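## Task

Move the red bin and the green bin, and no other bins, to the bench edge closest to the arms. Set the hook back down in its current spot, lying flat on the bench with its handle sticking out past that same edge. Every other object must finish resting on the same support it rests on now. Nothing counts if it only stays in place because a robot is holding it. At the end, open the grippers and pull the arms away.

## Robot and tools

Robots: three identical i2rt Big YAM arms named arm1, arm2 and arm3. Each has six revolute joints, a two-finger gripper and a wrist camera (arm1_cam_wrist, arm2_cam_wrist, arm3_cam_wrist, each 616x616 fisheye). Two fixed room cameras, room_a and room_b (896x504), watch the scene. The hand can reach roughly 1.0 m out from the joint1 axis. With joints 1 and 6 at 0 and the hand level and pointing ahead, the wrist camera rides on top of the hand looking toward the fingertips. Loose objects can occasionally be nudged by an outside push.

Frames: one shared scene frame, origin on the floor, +z upward. "hand" is the midpoint between the fingertips; its z axis runs along the fingers and the fingers open and close along its y axis. Hand poses depend on each robot's foot pose, which is never printed.

execute_actions(actions, cameras): actions is a list holding either zero or one action. An action is an object keyed by robot name ("arm1", "arm2", "arm3"); under each name sits "joints", an object mapping joint names to absolute targets (not offsets). Allowed keys and ranges: joint1_rad -2.879 to 2.879 (base yaw, positive counter-clockwise seen from above, 0 faces the way the foot points); joint2_rad 0 to 3.141 (shoulder, 0 has the upper arm pointing back roughly level, increasing lifts it up then forward); joint3_rad 0 to 3.019 (elbow, 0 fully folded, increasing opens); joint4_rad -1.692 to 1.57 (hand pitch, positive tips fingers up); joint5_rad -1.57 to 1.57 (sideways hand swing, positive toward the arm's right); joint6_rad -2.094 to 2.094 (hand roll, positive clockwise viewed from behind the hand); gripper_m 0 to 0.093 (fingertip separation in metres). Angles are radians. Done-tolerances are ±0.045, ±0.14, ±0.09, ±0.055, ±0.03, ±0.035 rad and ±0.003 m respectively. Any joint or arm you omit keeps chasing its previous target. All motions in one action begin together but finish independently; joints move at different speeds, so the hand can sweep a wide arc between postures. An unknown key or out-of-range number rejects the whole call and nothing moves. An empty list just reports state and images. cameras: list of names from arm1_cam_wrist, arm2_cam_wrist, arm3_cam_wrist, room_a, room_b, all; omitted, null or ["all"] gives every camera, [] gives none; a wrong name rejects the call. The pictures line lists cameras in image order. Example: {"arm1": {"joints": {"gripper_m": 0.05}}, "arm2": {"joints": {"joint1_rad": 0.3}}}.

wait(seconds): 0 to 10 s with no new command; returns the same state and images as an empty action.

zoom_image(camera, region): enlarges part of that camera's latest full image. region is [x0, y0, x1, y1] in pixels, top-left origin, no larger than 504 by 504.

read_manual(section): returns only URDF licence text ("licences"); moves nothing.

finished_scene(scene): ends scene 1 or 2 permanently once the last command has been held, reports success, and gives the next scene's goal. Make sure the goal holds and the arms are released and clear first.

Reading results: joint_positions gives measured values. joint_status tells how each commanded joint ended: off_target (stopped short, may still push), contact_stop or time_out (old target dropped, joint holds where it stopped; a timed-out joint may keep a nearby target, within 0.375, 0.375, 0.113, 0.225, 0.075, 0.3 rad for joints 1-6, and on_its_own will name it), not_followed (a self/inter-arm clearance check blocked the arm; the line "joint command not followed" plus a cause appears, the gripper part still runs, and blocked targets may be retried on later actions). on_its_own lists what this call did not command; "held at" is the joint's current target, not its position. To relieve a joint that keeps pushing, send it its reported position. Tiny target changes may not move a joint, and a loaded joint sags when it stops holding.

Hazards: the arms do not halt on contact and can shove hard. Never squeeze two robots together; hard collisions are also harmful, and the clearance check can be late and ignores fingers, gripper housings and wrist cameras. No state line reports robot-robot contact. Do not knock items off the bench or out of the work area. Avoid drops, slips, slams and heavy pushing. Holding loads or pushing heats motors: a MOTOR HOT line appears from 85 °C, and at 100 °C an OVER-TEMPERATURE FAULT drops that arm until it cools, with affected keys reading limit_stop_at_motor_heat (resend the target afterward). Some heat carries into the next scene. The simulation keeps running while you decide, with the robot holding its last command; a faulted arm stays where it stopped.

Each tool is called after "Request:" as name(argument=value, ...), one argument or row to a line, values as JSON.

## Session

I'll start by looking at the current state of the scene.

Request:
execute_actions(
  actions=[],
)

Scene clock: 0.00 s.
arm1.joint_positions: joint1_rad=-0.691 joint2_rad=+0.308 joint3_rad=+1.327 joint4_rad=-1.516 joint5_rad=+0.055 joint6_rad=-0.588 gripper_m=+0.094
arm1.joint_status: not commanded
arm1.hand: x=-0.8432 y=+0.0674 z=+1.2212 quat_wxyz=(-0.513, +0.559, -0.650, -0.046) (m; scene frame)
arm2.joint_positions: joint1_rad=-0.870 joint2_rad=+0.302 joint3_rad=+1.512 joint4_rad=-1.565 joint5_rad=-0.126 joint6_rad=+0.369 gripper_m=+0.094
arm2.joint_status: not commanded
arm2.hand: x=+0.0209 y=+0.0458 z=+1.3317 quat_wxyz=(-0.478, +0.129, -0.810, -0.313) (m; scene frame)
arm3.joint_positions: joint1_rad=-0.861 joint2_rad=+0.398 joint3_rad=+1.595 joint4_rad=-1.383 joint5_rad=-0.054 joint6_rad=+0.392 gripper_m=+0.095
arm3.joint_status: not commanded
arm3.hand: x=+0.9594 y=+0.0576 z=+1.3860 quat_wxyz=(-0.508, +0.194, -0.742, -0.391) (m; scene frame)
pictures: arm1_cam_wrist, arm2_cam_wrist, arm3_cam_wrist, room_a, room_b
Images, in order (width x height): arm1_cam_wrist 616x616, arm2_cam_wrist 616x616, arm3_cam_wrist 616x616, room_a 896x504, room_b 896x504.

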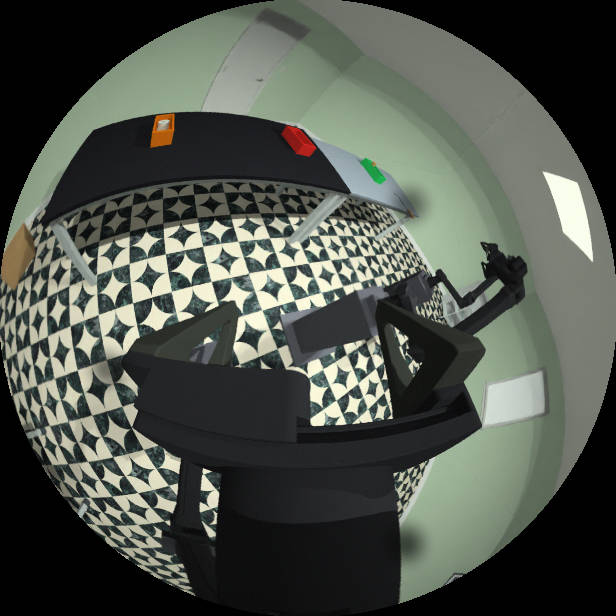

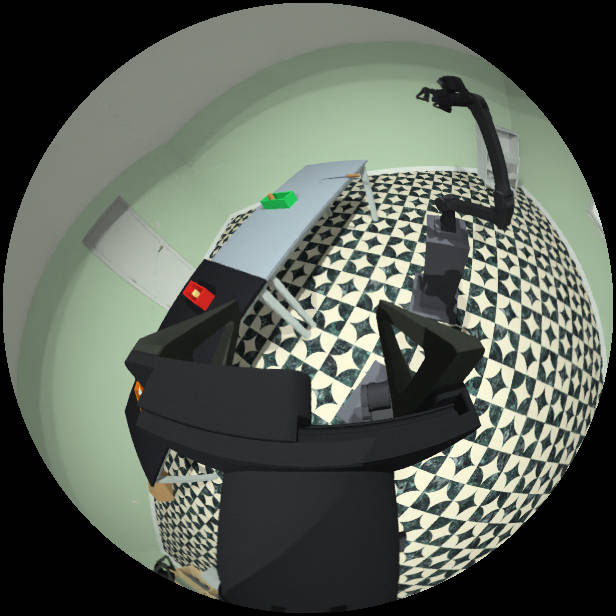

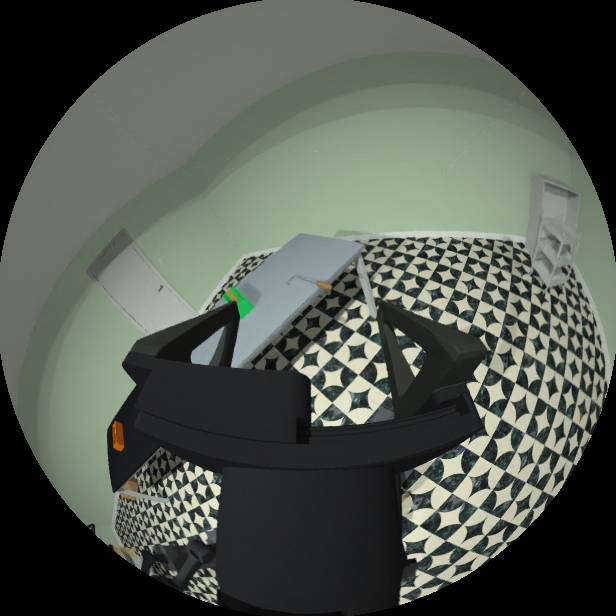

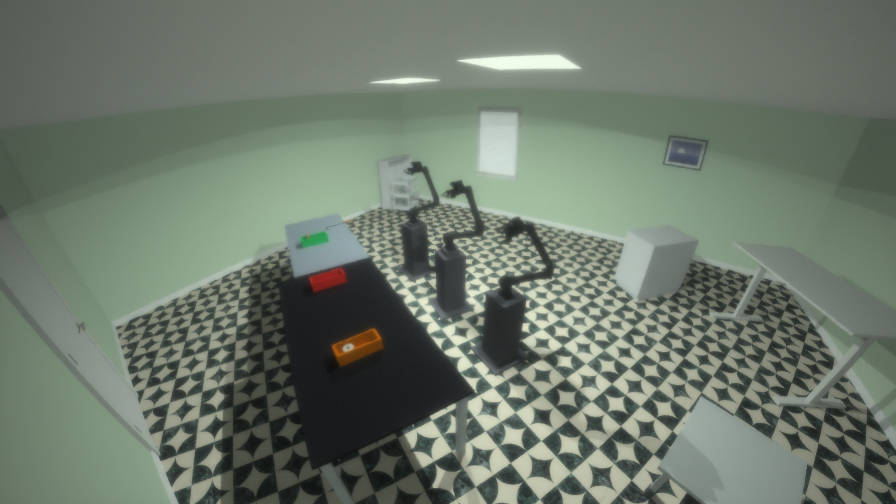

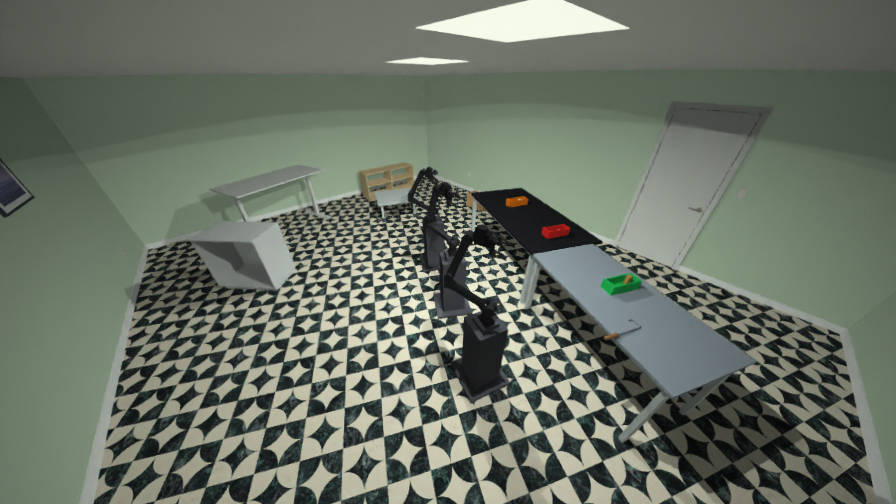

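Request:
zoom_image(
  camera="room_b",
  region=[440, 170, 780, 420],
)

Request:
zoom_image(
  camera="arm3_cam_wrist",
  region=[190, 220, 390, 370],
)

Request:
zoom_image(
  camera="room_a",
  region=[250, 150, 570, 400],
)

Region (440, 170, 780, 420) of room_b's 896x504 image, scaled by 1.482, with more detail than that image has; it fills the top 371 rows of this view, and the rest is white.

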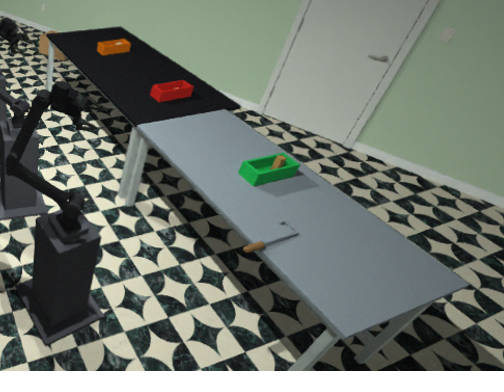

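Region (190, 220, 390, 370) of arm3_cam_wrist's 616x616 image, scaled by 2.520, with more detail than that image has; it fills the top 378 rows of this view, and the rest is white.

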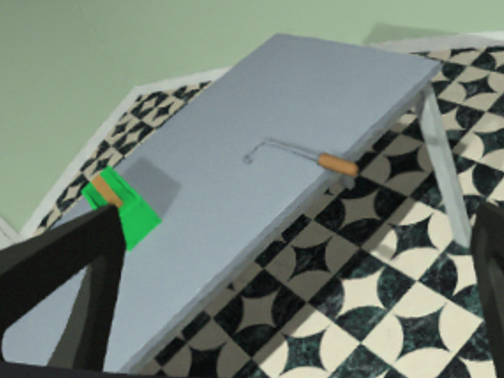

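Region (250, 150, 570, 400) of room_a's 896x504 image, scaled by 1.575, with more detail than that image has; it fills the top 394 rows of this view, and the rest is white.

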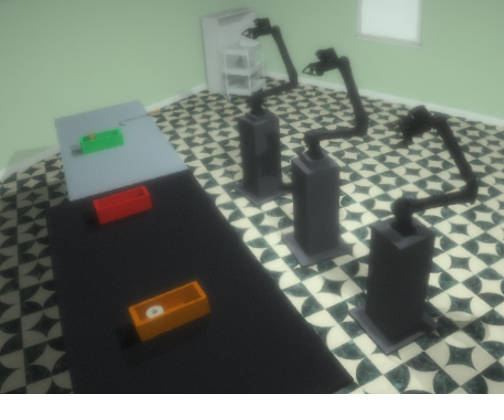

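Request:
zoom_image(
  camera="arm2_cam_wrist",
  region=[380, 50, 540, 250],
)

Request:
zoom_image(
  camera="arm2_cam_wrist",
  region=[160, 140, 400, 340],
)

Request:
zoom_image(
  camera="arm1_cam_wrist",
  region=[30, 90, 430, 300],
)

Region (380, 50, 540, 250) of arm2_cam_wrist's 616x616 image, scaled by 2.520, with more detail than that image has; it fills the left 403 columns of this view, and the rest is white.

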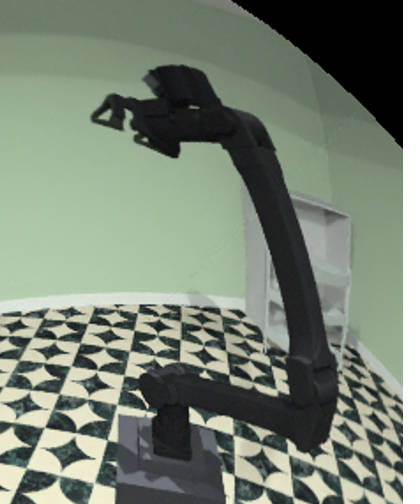

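Region (160, 140, 400, 340) of arm2_cam_wrist's 616x616 image, scaled by 2.100, with more detail than that image has.

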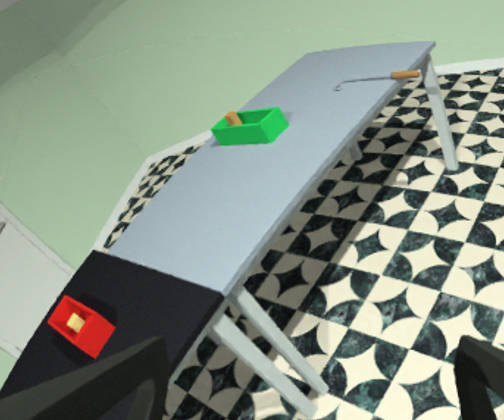

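Region (30, 90, 430, 300) of arm1_cam_wrist's 616x616 image, scaled by 1.260, with more detail than that image has; it fills the top 265 rows of this view, and the rest is white.

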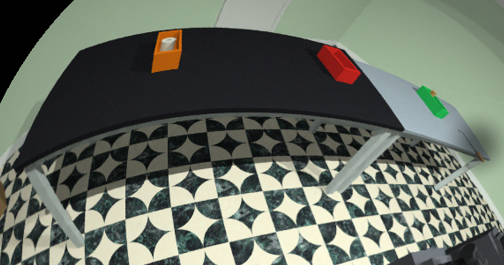

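Request:
execute_actions(
  actions=[
    {"arm1": {"joints": {"joint1_rad": -0.65, "joint2_rad": 1.35, "joint3_rad": 1.49, "joint4_rad": -0.64, "joint5_rad": 0.0, "joint6_rad": 0.0}}, "arm2": {"joints": {"joint1_rad": 0.097, "joint2_rad": 1.35, "joint3_rad": 1.49, "joint4_rad": -0.64, "joint5_rad": 0.0, "joint6_rad": 0.0}}, "arm3": {"joints": {"joint1_rad": -0.409, "joint2_rad": 1.35, "joint3_rad": 1.49, "joint4_rad": -0.64, "joint5_rad": 0.0, "joint6_rad": 0.0}}},
  ],
)

Scene clock: 121.73 s.
arm1.joint_positions: joint1_rad=-0.656 joint2_rad=+1.374 joint3_rad=+1.472 joint4_rad=-0.667 joint5_rad=+0.003 joint6_rad=-0.010 gripper_m=+0.094
arm1.joint_status: all done
arm1.hand: x=-0.5377 y=+0.4695 z=+1.1260 quat_wxyz=(-0.437, +0.384, -0.787, -0.205) (m; scene frame)
arm2.joint_positions: joint1_rad=+0.105 joint2_rad=+1.362 joint3_rad=+1.473 joint4_rad=-0.658 joint5_rad=+0.001 joint6_rad=+0.010 gripper_m=+0.094
arm2.joint_status: all done
arm2.hand: x=-0.0074 y=+0.6032 z=+1.1824 quat_wxyz=(-0.343, +0.613, -0.618, -0.351) (m; scene frame)
arm3.joint_positions: joint1_rad=-0.411 joint2_rad=+1.350 joint3_rad=+1.472 joint4_rad=-0.654 joint5_rad=+0.000 joint6_rad=+0.015 gripper_m=+0.095
arm3.joint_status: all done
arm3.hand: x=+1.0705 y=+0.5679 z=+1.1757 quat_wxyz=(-0.395, +0.523, -0.691, -0.305) (m; scene frame)
pictures: arm1_cam_wrist, arm2_cam_wrist, arm3_cam_wrist, room_a, room_b
Images, in order (width x height): arm1_cam_wrist 616x616, arm2_cam_wrist 616x616, arm3_cam_wrist 616x616, room_a 896x504, room_b 896x504.

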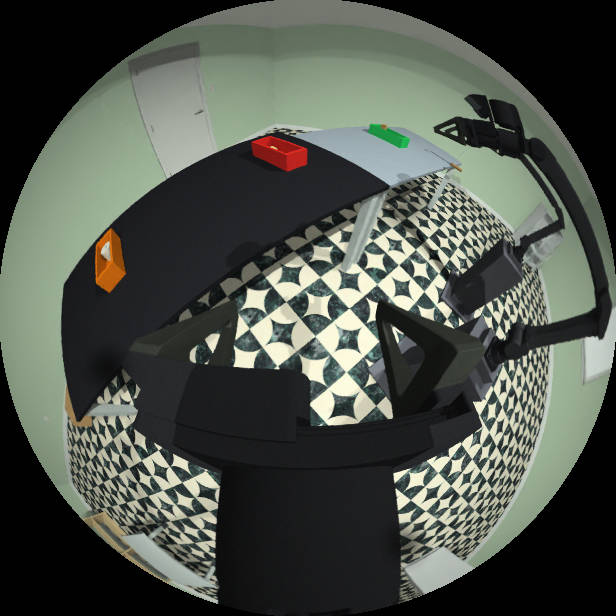

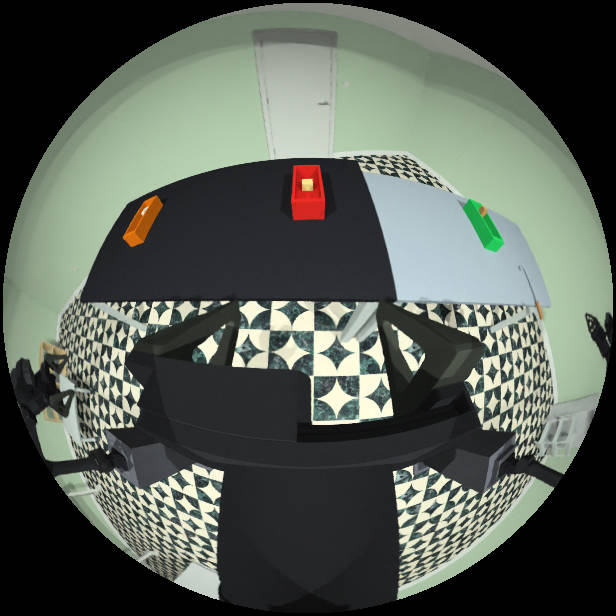

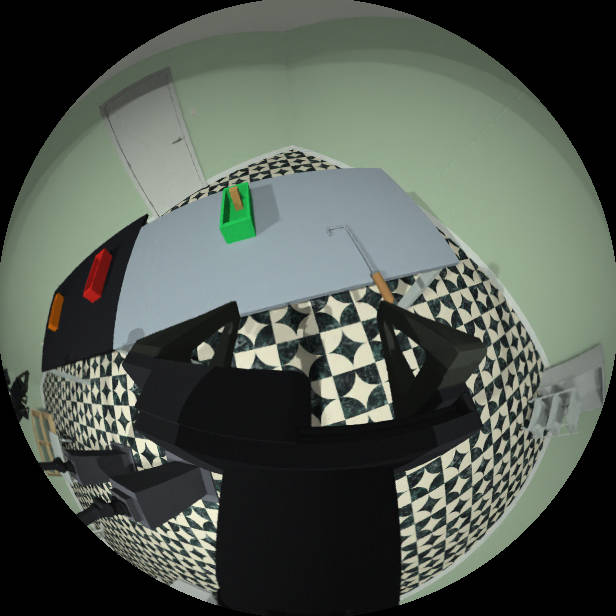

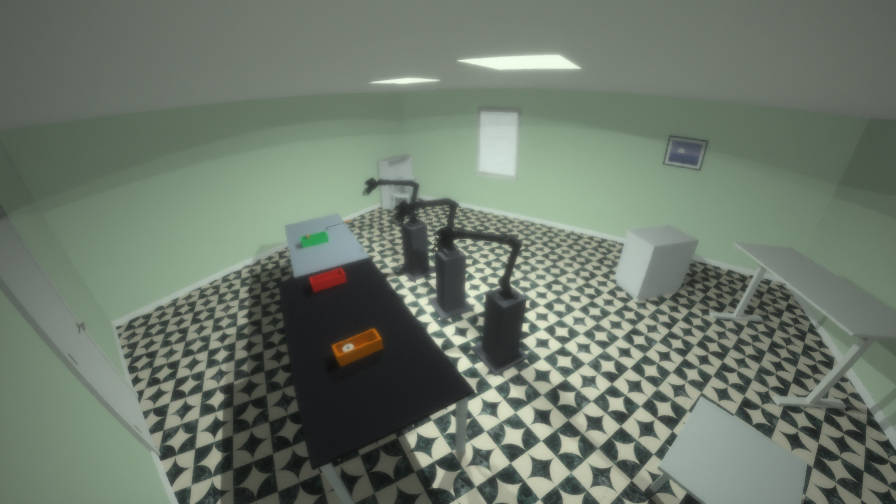

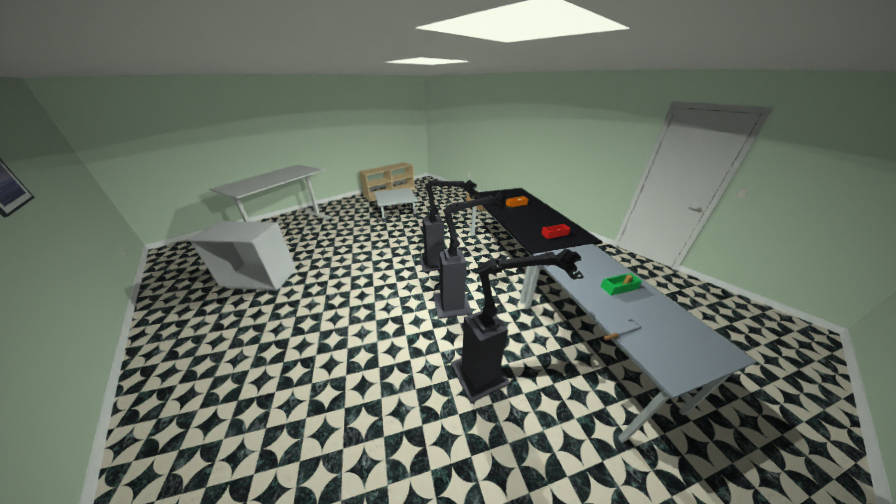

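Request:
zoom_image(
  camera="arm3_cam_wrist",
  region=[200, 160, 440, 320],
)

Request:
zoom_image(
  camera="arm2_cam_wrist",
  region=[230, 140, 430, 320],
)

Request:
zoom_image(
  camera="arm2_cam_wrist",
  region=[420, 170, 616, 370],
)

Request:
zoom_image(
  camera="arm1_cam_wrist",
  region=[230, 80, 530, 280],
)

Region (200, 160, 440, 320) of arm3_cam_wrist's 616x616 image, scaled by 2.100, with more detail than that image has.

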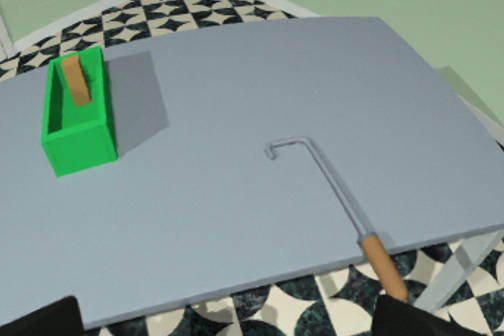

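Region (230, 140, 430, 320) of arm2_cam_wrist's 616x616 image, scaled by 2.520, with more detail than that image has; it fills the top 454 rows of this view, and the rest is white.

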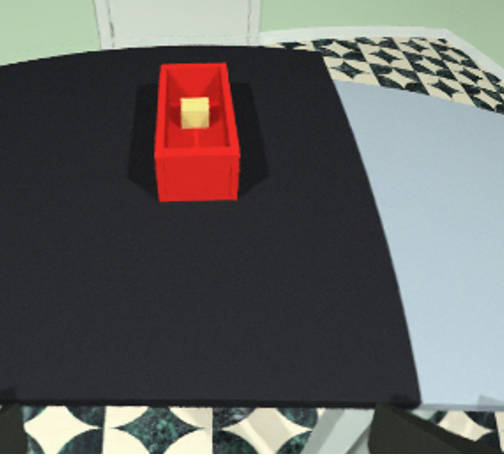

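Region (420, 170, 616, 370) of arm2_cam_wrist's 616x616 image, scaled by 2.520, with more detail than that image has; it fills the left 494 columns of this view, and the rest is white.

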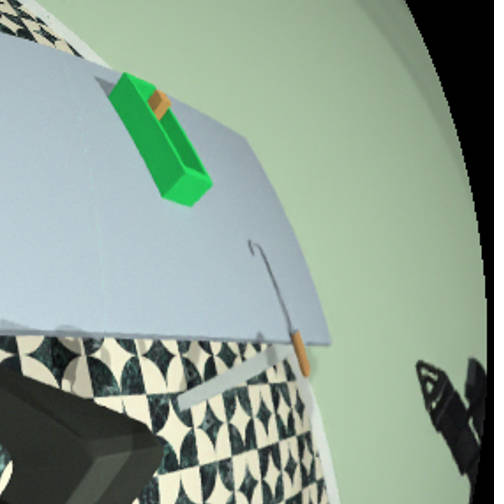

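Region (230, 80, 530, 280) of arm1_cam_wrist's 616x616 image, scaled by 1.680, with more detail than that image has.

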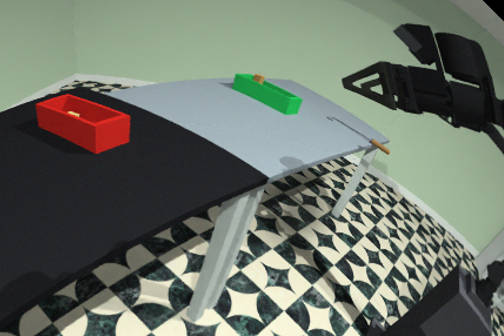

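Request:
execute_actions(
  actions=[
    {"arm2": {"joints": {"joint1_rad": -0.573, "joint2_rad": 2.39, "joint3_rad": 1.33, "joint4_rad": 1.09, "joint5_rad": 0.75, "joint6_rad": 0.0}}, "arm3": {"joints": {"joint1_rad": -0.961, "joint2_rad": 2.345, "joint3_rad": 1.415, "joint4_rad": 0.955, "joint5_rad": -0.875, "joint6_rad": 0.0}}},
  ],
  cameras=["arm2_cam_wrist", "arm3_cam_wrist", "room_b"],
)

Scene clock: 193.63 s.
arm1.joint_positions: joint1_rad=-0.656 joint2_rad=+1.374 joint3_rad=+1.472 joint4_rad=-0.667 joint5_rad=+0.003 joint6_rad=-0.010 gripper_m=+0.094
arm1.joint_status: not commanded
arm1.hand: x=-0.5377 y=+0.4695 z=+1.1260 quat_wxyz=(-0.437, +0.384, -0.787, -0.205) (m; scene frame)
arm2.joint_positions: joint1_rad=-0.565 joint2_rad=+2.391 joint3_rad=+1.318 joint4_rad=+1.072 joint5_rad=+0.747 joint6_rad=+0.007 gripper_m=+0.094
arm2.joint_status: all done
arm2.hand: x=+0.5343 y=+0.5055 z=+0.7539 quat_wxyz=(-0.703, +0.052, -0.707, -0.060) (m; scene frame)
arm3.joint_positions: joint1_rad=-0.954 joint2_rad=+2.342 joint3_rad=+1.397 joint4_rad=+0.940 joint5_rad=-0.873 joint6_rad=+0.013 gripper_m=+0.095
arm3.joint_status: all done
arm3.hand: x=+1.3626 y=+0.6027 z=+0.7850 quat_wxyz=(-0.481, +0.514, -0.485, -0.519) (m; scene frame)
pictures: arm2_cam_wrist, arm3_cam_wrist, room_b
Images, in order (width x height): arm2_cam_wrist 616x616, arm3_cam_wrist 616x616, room_b 896x504.

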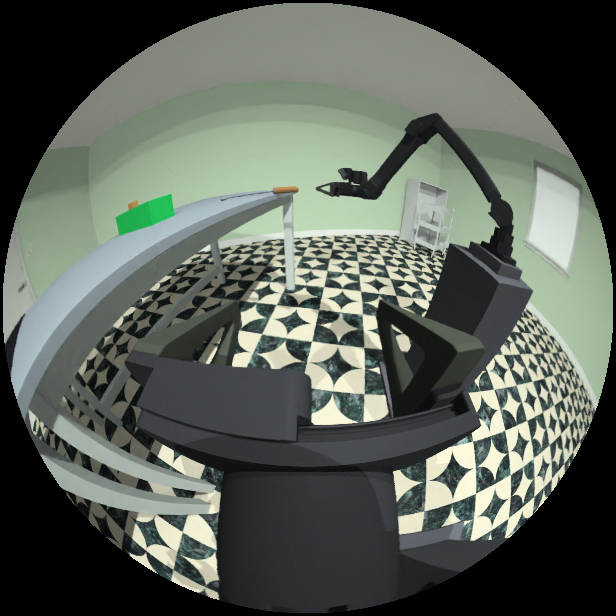

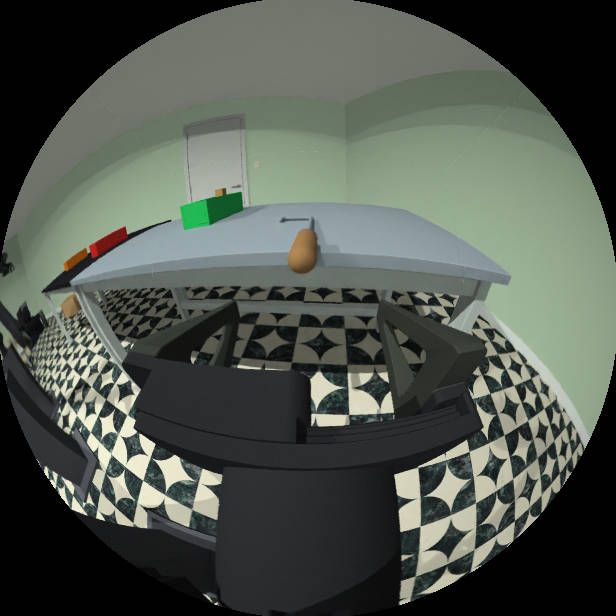

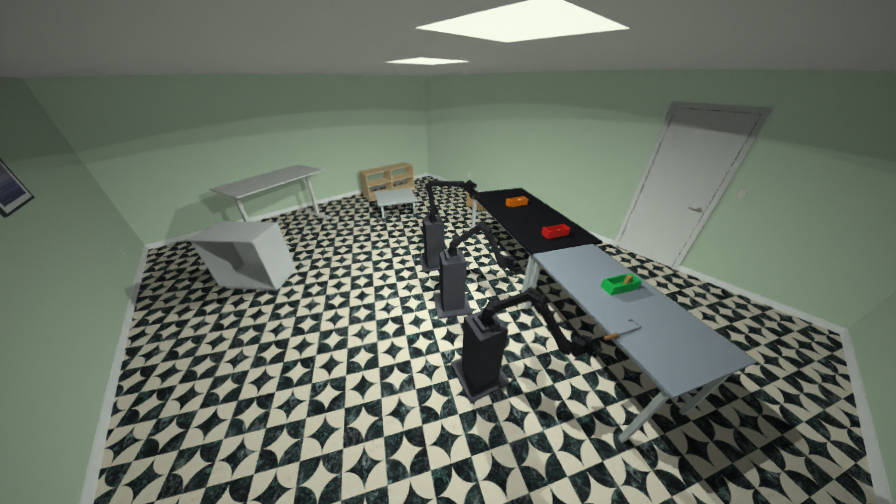

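Request:
zoom_image(
  camera="arm2_cam_wrist",
  region=[200, 140, 400, 240],
)

Request:
zoom_image(
  camera="arm3_cam_wrist",
  region=[208, 180, 408, 330],
)

Region (200, 140, 400, 240) of arm2_cam_wrist's 616x616 image, scaled by 2.520, with more detail than that image has.

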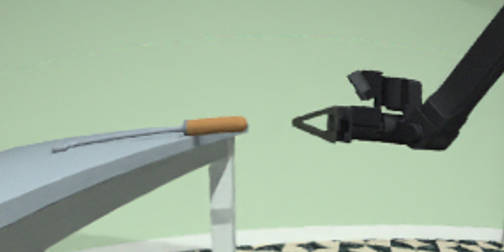

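Region (208, 180, 408, 330) of arm3_cam_wrist's 616x616 image, scaled by 2.520, with more detail than that image has; it fills the top 378 rows of this view, and the rest is white.

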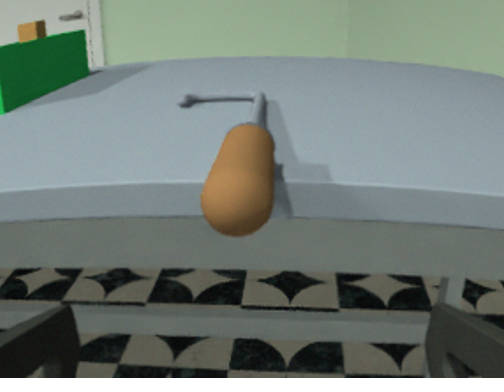

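Request:
execute_actions(
  actions=[
    {"arm3": {"joints": {"joint1_rad": -0.864, "joint2_rad": 2.41, "joint3_rad": 1.543, "joint4_rad": 0.89, "joint5_rad": -0.748, "joint6_rad": 0.0}}},
  ],
  cameras=["arm2_cam_wrist", "arm3_cam_wrist"],
)

Scene clock: 253.07 s.
arm1.joint_positions: joint1_rad=-0.656 joint2_rad=+1.374 joint3_rad=+1.472 joint4_rad=-0.667 joint5_rad=+0.003 joint6_rad=-0.010 gripper_m=+0.094
arm1.joint_status: not commanded
arm1.hand: x=-0.5377 y=+0.4695 z=+1.1260 quat_wxyz=(-0.437, +0.384, -0.787, -0.205) (m; scene frame)
arm2.joint_positions: joint1_rad=-0.565 joint2_rad=+2.391 joint3_rad=+1.318 joint4_rad=+1.072 joint5_rad=+0.747 joint6_rad=+0.007 gripper_m=+0.094
arm2.joint_status: not commanded
arm2.hand: x=+0.5343 y=+0.5055 z=+0.7539 quat_wxyz=(-0.703, +0.052, -0.707, -0.060) (m; scene frame)
arm3.joint_positions: joint1_rad=-0.860 joint2_rad=+2.386 joint3_rad=+1.508 joint4_rad=+0.899 joint5_rad=-0.751 joint6_rad=+0.013 gripper_m=+0.095
arm3.joint_status: all done
arm3.hand: x=+1.3440 y=+0.6665 z=+0.7919 quat_wxyz=(-0.497, +0.507, -0.483, -0.512) (m; scene frame)
pictures: arm2_cam_wrist, arm3_cam_wrist
Images, in order (width x height): arm2_cam_wrist 616x616, arm3_cam_wrist 616x616.

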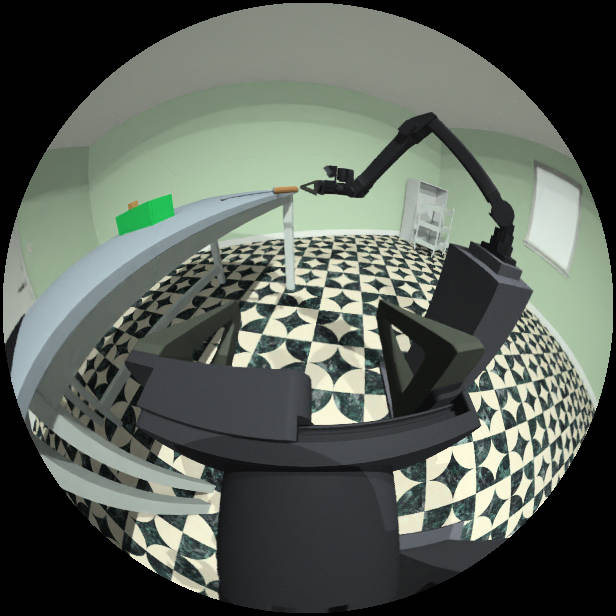

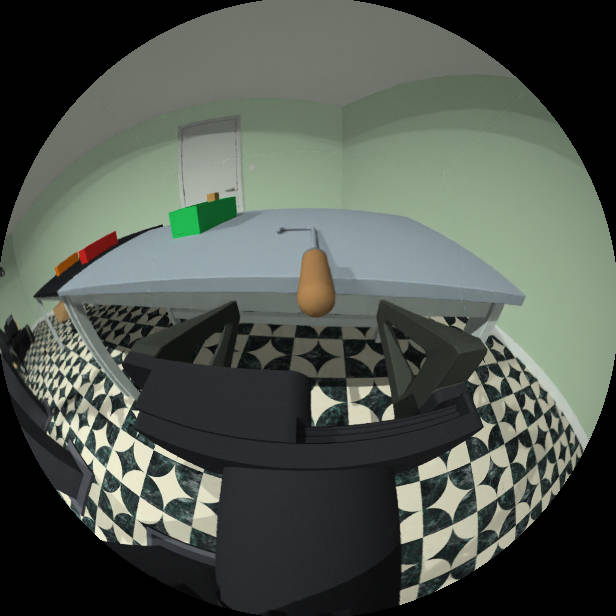

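Request:
zoom_image(
  camera="arm2_cam_wrist",
  region=[200, 140, 400, 240],
)

Request:
zoom_image(
  camera="arm3_cam_wrist",
  region=[208, 190, 408, 340],
)

Region (200, 140, 400, 240) of arm2_cam_wrist's 616x616 image, scaled by 2.520, with more detail than that image has.

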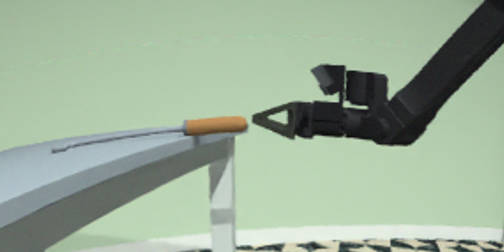

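Region (208, 190, 408, 340) of arm3_cam_wrist's 616x616 image, scaled by 2.520, with more detail than that image has; it fills the top 378 rows of this view, and the rest is white.

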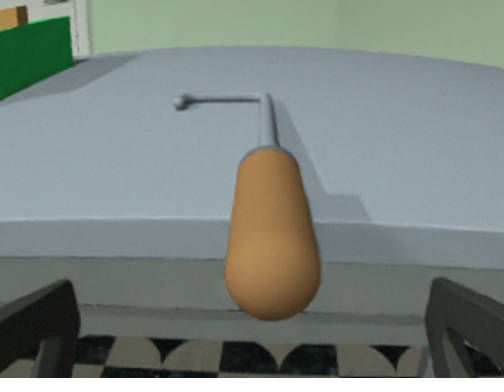

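Request:
execute_actions(
  actions=[
    {"arm3": {"joints": {"joint1_rad": -0.799, "joint2_rad": 2.529, "joint3_rad": 1.80, "joint4_rad": 0.731, "joint5_rad": -0.666, "joint6_rad": 0.0}}},
  ],
  cameras=["arm2_cam_wrist", "arm3_cam_wrist"],
)

Scene clock: 270.63 s.
arm1.joint_positions: joint1_rad=-0.656 joint2_rad=+1.374 joint3_rad=+1.472 joint4_rad=-0.667 joint5_rad=+0.003 joint6_rad=-0.010 gripper_m=+0.094
arm1.joint_status: not commanded
arm1.hand: x=-0.5377 y=+0.4695 z=+1.1260 quat_wxyz=(-0.437, +0.384, -0.787, -0.205) (m; scene frame)
arm2.joint_positions: joint1_rad=-0.565 joint2_rad=+2.391 joint3_rad=+1.318 joint4_rad=+1.072 joint5_rad=+0.747 joint6_rad=+0.007 gripper_m=+0.094
arm2.joint_status: not commanded
arm2.hand: x=+0.5343 y=+0.5055 z=+0.7539 quat_wxyz=(-0.703, +0.052, -0.707, -0.060) (m; scene frame)
arm3.joint_positions: joint1_rad=-0.792 joint2_rad=+2.520 joint3_rad=+1.765 joint4_rad=+0.738 joint5_rad=-0.669 joint6_rad=+0.013 gripper_m=+0.095
arm3.joint_status: all done
arm3.hand: x=+1.3473 y=+0.7423 z=+0.7720 quat_wxyz=(-0.487, +0.504, -0.500, -0.508) (m; scene frame)
pictures: arm2_cam_wrist, arm3_cam_wrist
Images, in order (width x height): arm2_cam_wrist 616x616, arm3_cam_wrist 616x616.

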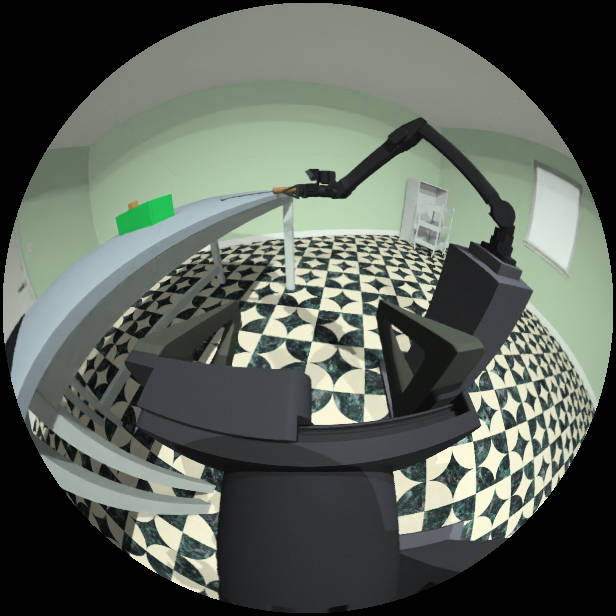

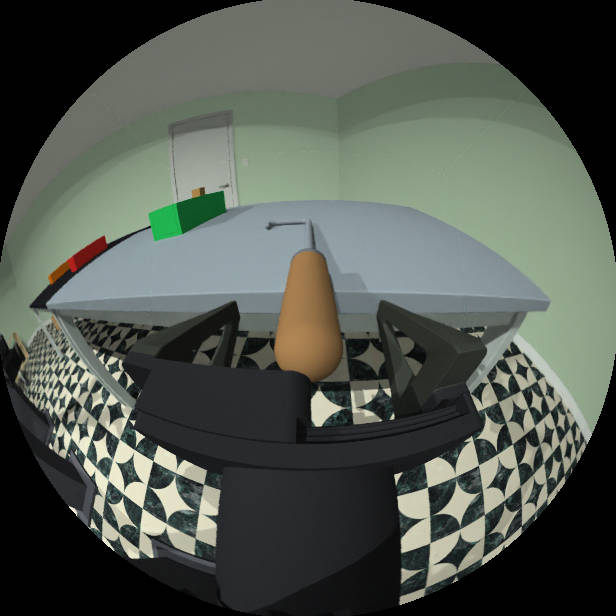

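Request:
zoom_image(
  camera="arm2_cam_wrist",
  region=[220, 150, 360, 220],
)

Region (220, 150, 360, 220) of arm2_cam_wrist's 616x616 image, scaled by 3.600, with more detail than that image has.

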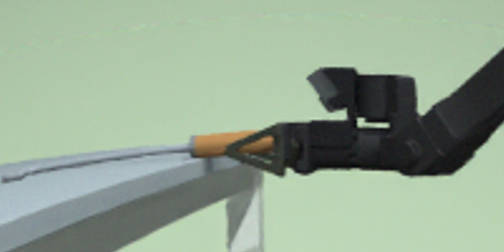

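Request:
execute_actions(
  actions=[
    {"arm3": {"joints": {"joint3_rad": 1.818, "gripper_m": 0.05}}},
  ],
  cameras=["arm2_cam_wrist", "arm3_cam_wrist"],
)

Scene clock: 278.67 s.
arm1.joint_positions: joint1_rad=-0.656 joint2_rad=+1.374 joint3_rad=+1.472 joint4_rad=-0.667 joint5_rad=+0.003 joint6_rad=-0.010 gripper_m=+0.094
arm1.joint_status: not commanded
arm1.hand: x=-0.5377 y=+0.4695 z=+1.1260 quat_wxyz=(-0.437, +0.384, -0.787, -0.205) (m; scene frame)
arm2.joint_positions: joint1_rad=-0.565 joint2_rad=+2.391 joint3_rad=+1.318 joint4_rad=+1.072 joint5_rad=+0.747 joint6_rad=+0.007 gripper_m=+0.094
arm2.joint_status: not commanded
arm2.hand: x=+0.5343 y=+0.5055 z=+0.7539 quat_wxyz=(-0.703, +0.052, -0.707, -0.060) (m; scene frame)
arm3.joint_positions: joint1_rad=-0.792 joint2_rad=+2.520 joint3_rad=+1.775 joint4_rad=+0.738 joint5_rad=-0.669 joint6_rad=+0.013 gripper_m=+0.050
arm3.joint_status: all done
arm3.hand: x=+1.3488 y=+0.7444 z=+0.7769 quat_wxyz=(-0.491, +0.504, -0.497, -0.508) (m; scene frame)
pictures: arm2_cam_wrist, arm3_cam_wrist
Images, in order (width x height): arm2_cam_wrist 616x616, arm3_cam_wrist 616x616.

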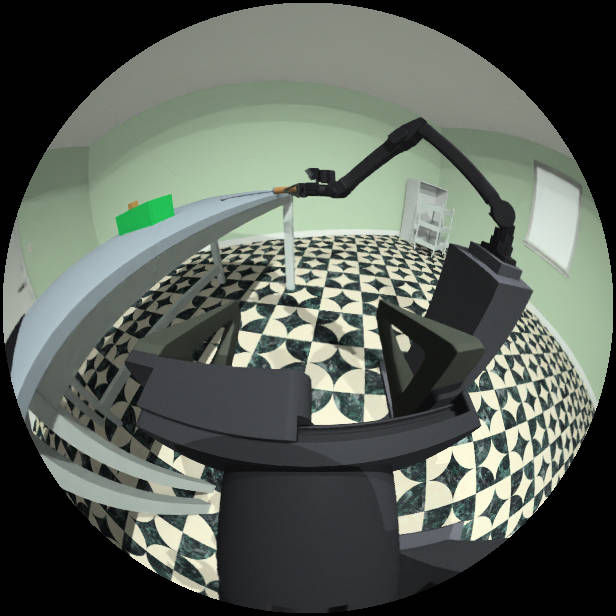

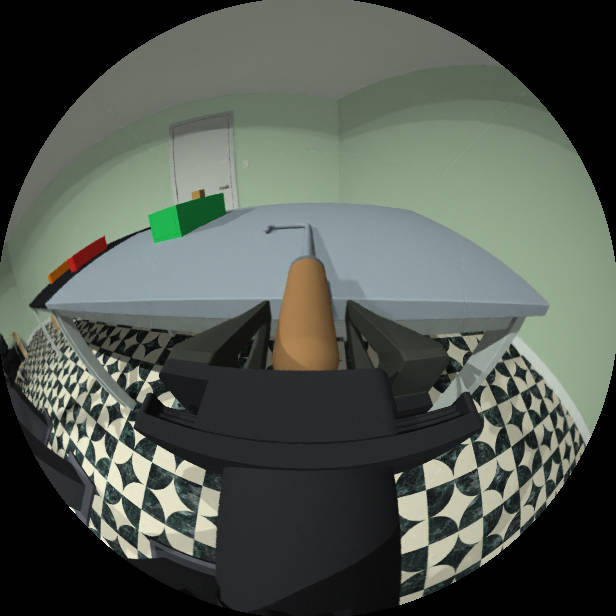

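Request:
execute_actions(
  actions=[
    {"arm3": {"joints": {"gripper_m": 0.01}}},
  ],
  cameras=["arm3_cam_wrist"],
)

Scene clock: 282.13 s.
arm1.joint_positions: joint1_rad=-0.656 joint2_rad=+1.374 joint3_rad=+1.472 joint4_rad=-0.667 joint5_rad=+0.003 joint6_rad=-0.010 gripper_m=+0.094
arm1.joint_status: not commanded
arm1.hand: x=-0.5377 y=+0.4695 z=+1.1260 quat_wxyz=(-0.437, +0.384, -0.787, -0.205) (m; scene frame)
arm2.joint_positions: joint1_rad=-0.565 joint2_rad=+2.391 joint3_rad=+1.318 joint4_rad=+1.072 joint5_rad=+0.747 joint6_rad=+0.007 gripper_m=+0.094
arm2.joint_status: not commanded
arm2.hand: x=+0.5343 y=+0.5055 z=+0.7539 quat_wxyz=(-0.703, +0.052, -0.707, -0.060) (m; scene frame)
arm3.joint_positions: joint1_rad=-0.792 joint2_rad=+2.520 joint3_rad=+1.775 joint4_rad=+0.738 joint5_rad=-0.668 joint6_rad=+0.013 gripper_m=+0.030
arm3.joint_status: gripper_m off_target (ended at +0.030, target +0.010)
arm3.hand: x=+1.3489 y=+0.7444 z=+0.7769 quat_wxyz=(-0.491, +0.504, -0.497, -0.508) (m; scene frame)
pictures: arm3_cam_wrist
Images, in order (width x height): arm3_cam_wrist 616x616.

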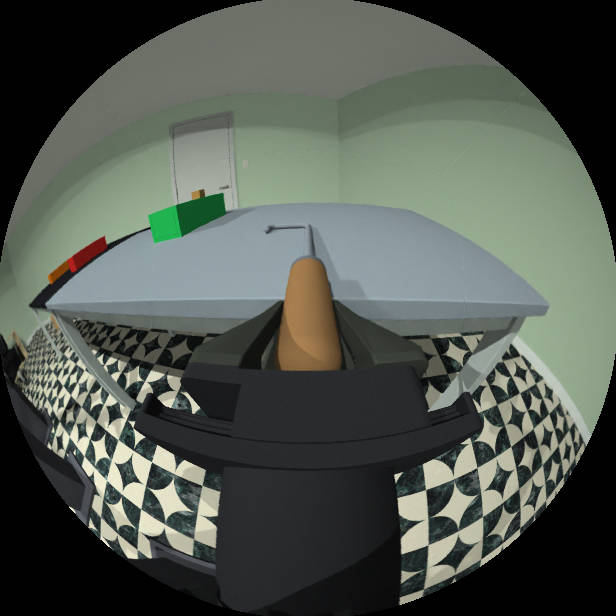

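Request:
execute_actions(
  actions=[
    {"arm3": {"joints": {"joint2_rad": 2.13}}},
  ],
  cameras=["arm2_cam_wrist"],
)

Request:
execute_actions(
  actions=[
    {"arm3": {"joints": {"joint1_rad": -0.175, "joint3_rad": 1.69, "joint4_rad": 0.47, "joint5_rad": 0.0, "joint6_rad": -1.575}}},
  ],
  cameras=["arm2_cam_wrist", "arm3_cam_wrist", "room_b"],
)

Scene clock: 334.57 s.
arm1.joint_positions: joint1_rad=-0.656 joint2_rad=+1.374 joint3_rad=+1.472 joint4_rad=-0.667 joint5_rad=+0.003 joint6_rad=-0.010 gripper_m=+0.094
arm1.joint_status: not commanded
arm1.hand: x=-0.5377 y=+0.4695 z=+1.1260 quat_wxyz=(-0.437, +0.384, -0.787, -0.205) (m; scene frame)
arm2.joint_positions: joint1_rad=-0.565 joint2_rad=+2.391 joint3_rad=+1.318 joint4_rad=+1.072 joint5_rad=+0.747 joint6_rad=+0.007 gripper_m=+0.094
arm2.joint_status: not commanded
arm2.hand: x=+0.5343 y=+0.5055 z=+0.7539 quat_wxyz=(-0.703, +0.052, -0.707, -0.060) (m; scene frame)
arm3.joint_positions: joint1_rad=-0.795 joint2_rad=+2.162 joint3_rad=+1.785 joint4_rad=+0.708 joint5_rad=-0.669 joint6_rad=+0.013 gripper_m=+0.030
arm3.joint_status: all done
arm3.hand: x=+1.3391 y=+0.7282 z=+1.0760 quat_wxyz=(-0.602, +0.482, -0.372, -0.516) (m; scene frame)
pictures: arm2_cam_wrist
Images, in order (width x height): arm2_cam_wrist 616x616.

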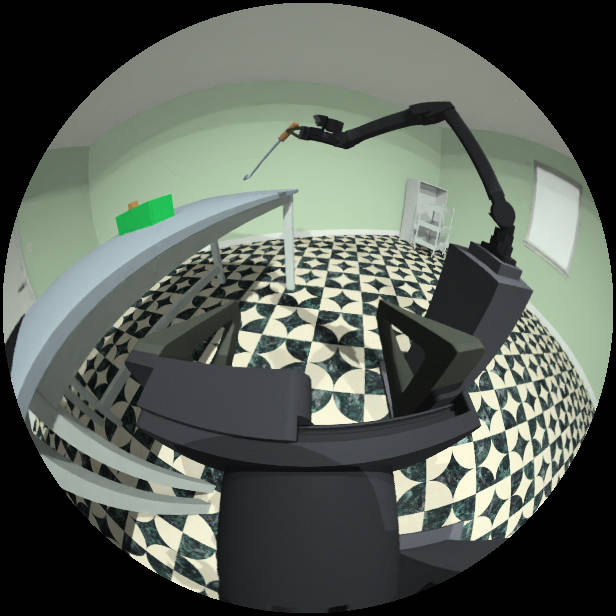

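Scene clock: 338.03 s.
arm1.joint_positions: joint1_rad=-0.656 joint2_rad=+1.374 joint3_rad=+1.472 joint4_rad=-0.667 joint5_rad=+0.003 joint6_rad=-0.010 gripper_m=+0.094
arm1.joint_status: not commanded
arm1.hand: x=-0.5377 y=+0.4695 z=+1.1260 quat_wxyz=(-0.437, +0.384, -0.787, -0.205) (m; scene frame)
arm2.joint_positions: joint1_rad=-0.565 joint2_rad=+2.391 joint3_rad=+1.318 joint4_rad=+1.072 joint5_rad=+0.747 joint6_rad=+0.007 gripper_m=+0.094
arm2.joint_status: not commanded
arm2.hand: x=+0.5343 y=+0.5055 z=+0.7539 quat_wxyz=(-0.703, +0.052, -0.707, -0.060) (m; scene frame)
arm3.joint_positions: joint1_rad=-0.168 joint2_rad=+2.149 joint3_rad=+1.663 joint4_rad=+0.446 joint5_rad=-0.002 joint6_rad=-1.511 gripper_m=+0.030
arm3.joint_status: joint6_rad time_out (moved -1.524 of -1.588); the others done
arm3.on_its_own: joint6_rad reads -1.511 and still pushes toward -1.575 since a time_out
arm3.hand: x=+0.9341 y=+0.8620 z=+0.9616 quat_wxyz=(-0.694, +0.719, -0.026, -0.012) (m; scene frame)
pictures: arm2_cam_wrist, arm3_cam_wrist, room_b
Images, in order (width x height): arm2_cam_wrist 616x616, arm3_cam_wrist 616x616, room_b 896x504.

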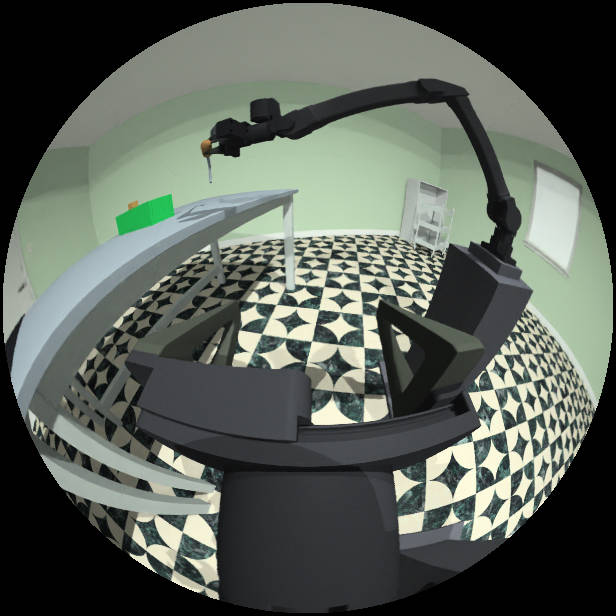

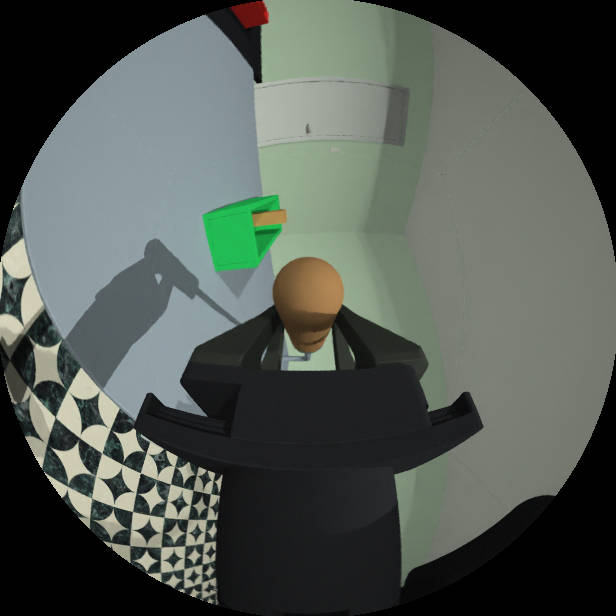

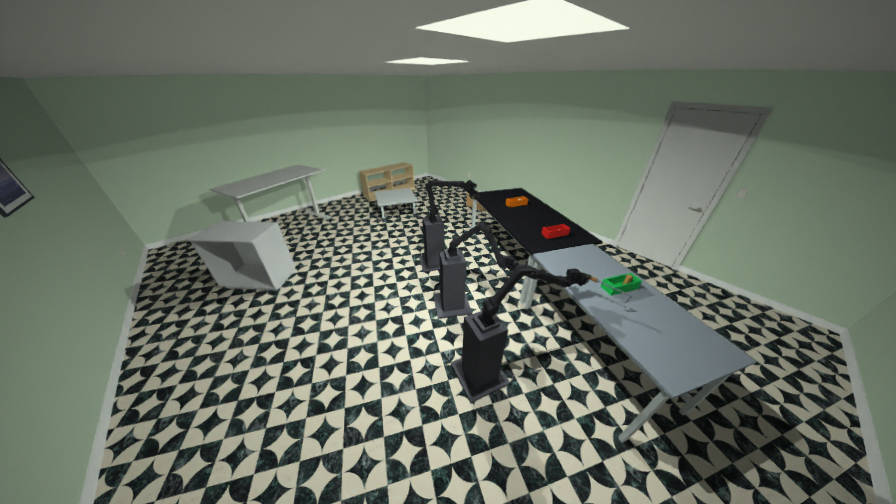

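Request:
zoom_image(
  camera="arm3_cam_wrist",
  region=[180, 180, 430, 400],
)

Request:
zoom_image(
  camera="room_b",
  region=[500, 230, 700, 360],
)

Request:
zoom_image(
  camera="arm2_cam_wrist",
  region=[100, 80, 320, 250],
)

Region (180, 180, 430, 400) of arm3_cam_wrist's 616x616 image, scaled by 2.016, with more detail than that image has; it fills the top 444 rows of this view, and the rest is white.

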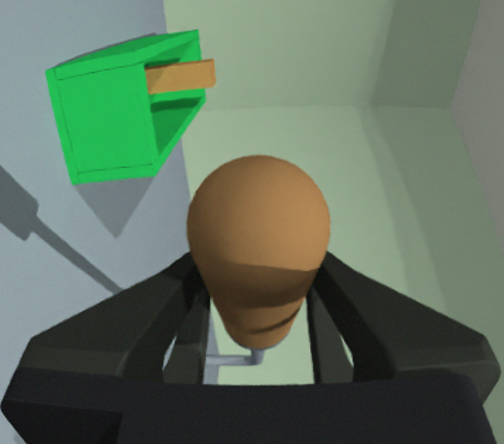

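Region (500, 230, 700, 360) of room_b's 896x504 image, scaled by 2.520, with more detail than that image has; it fills the top 328 rows of this view, and the rest is white.

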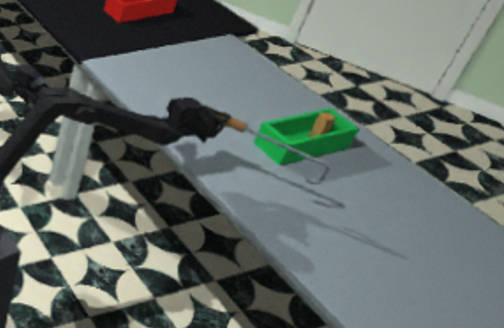

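Region (100, 80, 320, 250) of arm2_cam_wrist's 616x616 image, scaled by 2.291, with more detail than that image has; it fills the top 389 rows of this view, and the rest is white.

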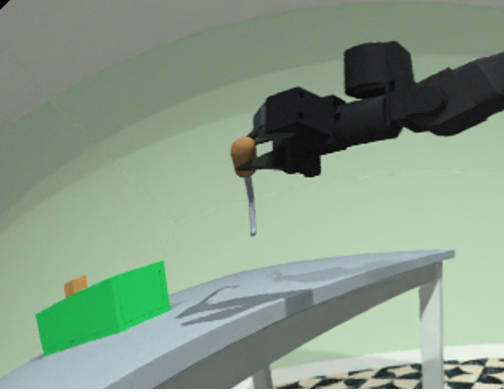

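Request:
execute_actions(
  actions=[
    {"arm3": {"joints": {"joint1_rad": -0.36, "joint3_rad": 2.24, "joint5_rad": -1.17, "joint6_rad": -1.62}}},
  ],
  cameras=[],
)

Request:
execute_actions(
  actions=[
    {"arm3": {"joints": {"joint2_rad": 2.435, "joint4_rad": 0.25}}},
  ],
  cameras=["arm2_cam_wrist", "arm3_cam_wrist", "room_b"],
)

Scene clock: 399.70 s.
arm1.joint_positions: joint1_rad=-0.656 joint2_rad=+1.374 joint3_rad=+1.472 joint4_rad=-0.667 joint5_rad=+0.003 joint6_rad=-0.010 gripper_m=+0.094
arm1.joint_status: not commanded
arm1.hand: x=-0.5377 y=+0.4695 z=+1.1260 quat_wxyz=(-0.437, +0.384, -0.787, -0.205) (m; scene frame)
arm2.joint_positions: joint1_rad=-0.565 joint2_rad=+2.391 joint3_rad=+1.318 joint4_rad=+1.072 joint5_rad=+0.747 joint6_rad=+0.007 gripper_m=+0.094
arm2.joint_status: not commanded
arm2.hand: x=+0.5343 y=+0.5055 z=+0.7539 quat_wxyz=(-0.703, +0.052, -0.707, -0.060) (m; scene frame)
arm3.joint_positions: joint1_rad=-0.362 joint2_rad=+2.144 joint3_rad=+2.185 joint4_rad=+0.444 joint5_rad=-1.179 joint6_rad=-1.571 gripper_m=+0.030
arm3.joint_status: joint6_rad time_out (moved -0.059 of -0.109); the others done
arm3.on_its_own: joint6_rad reads -1.571 and still pushes toward -1.620 since a time_out
arm3.hand: x=+0.9277 y=+0.7972 z=+1.2312 quat_wxyz=(-0.738, +0.477, +0.430, -0.207) (m; scene frame)
pictures: none
No camera images: the call's "cameras" was empty. Leave "cameras" out to get every camera's image.

not run: a stop came earlier in this reply.


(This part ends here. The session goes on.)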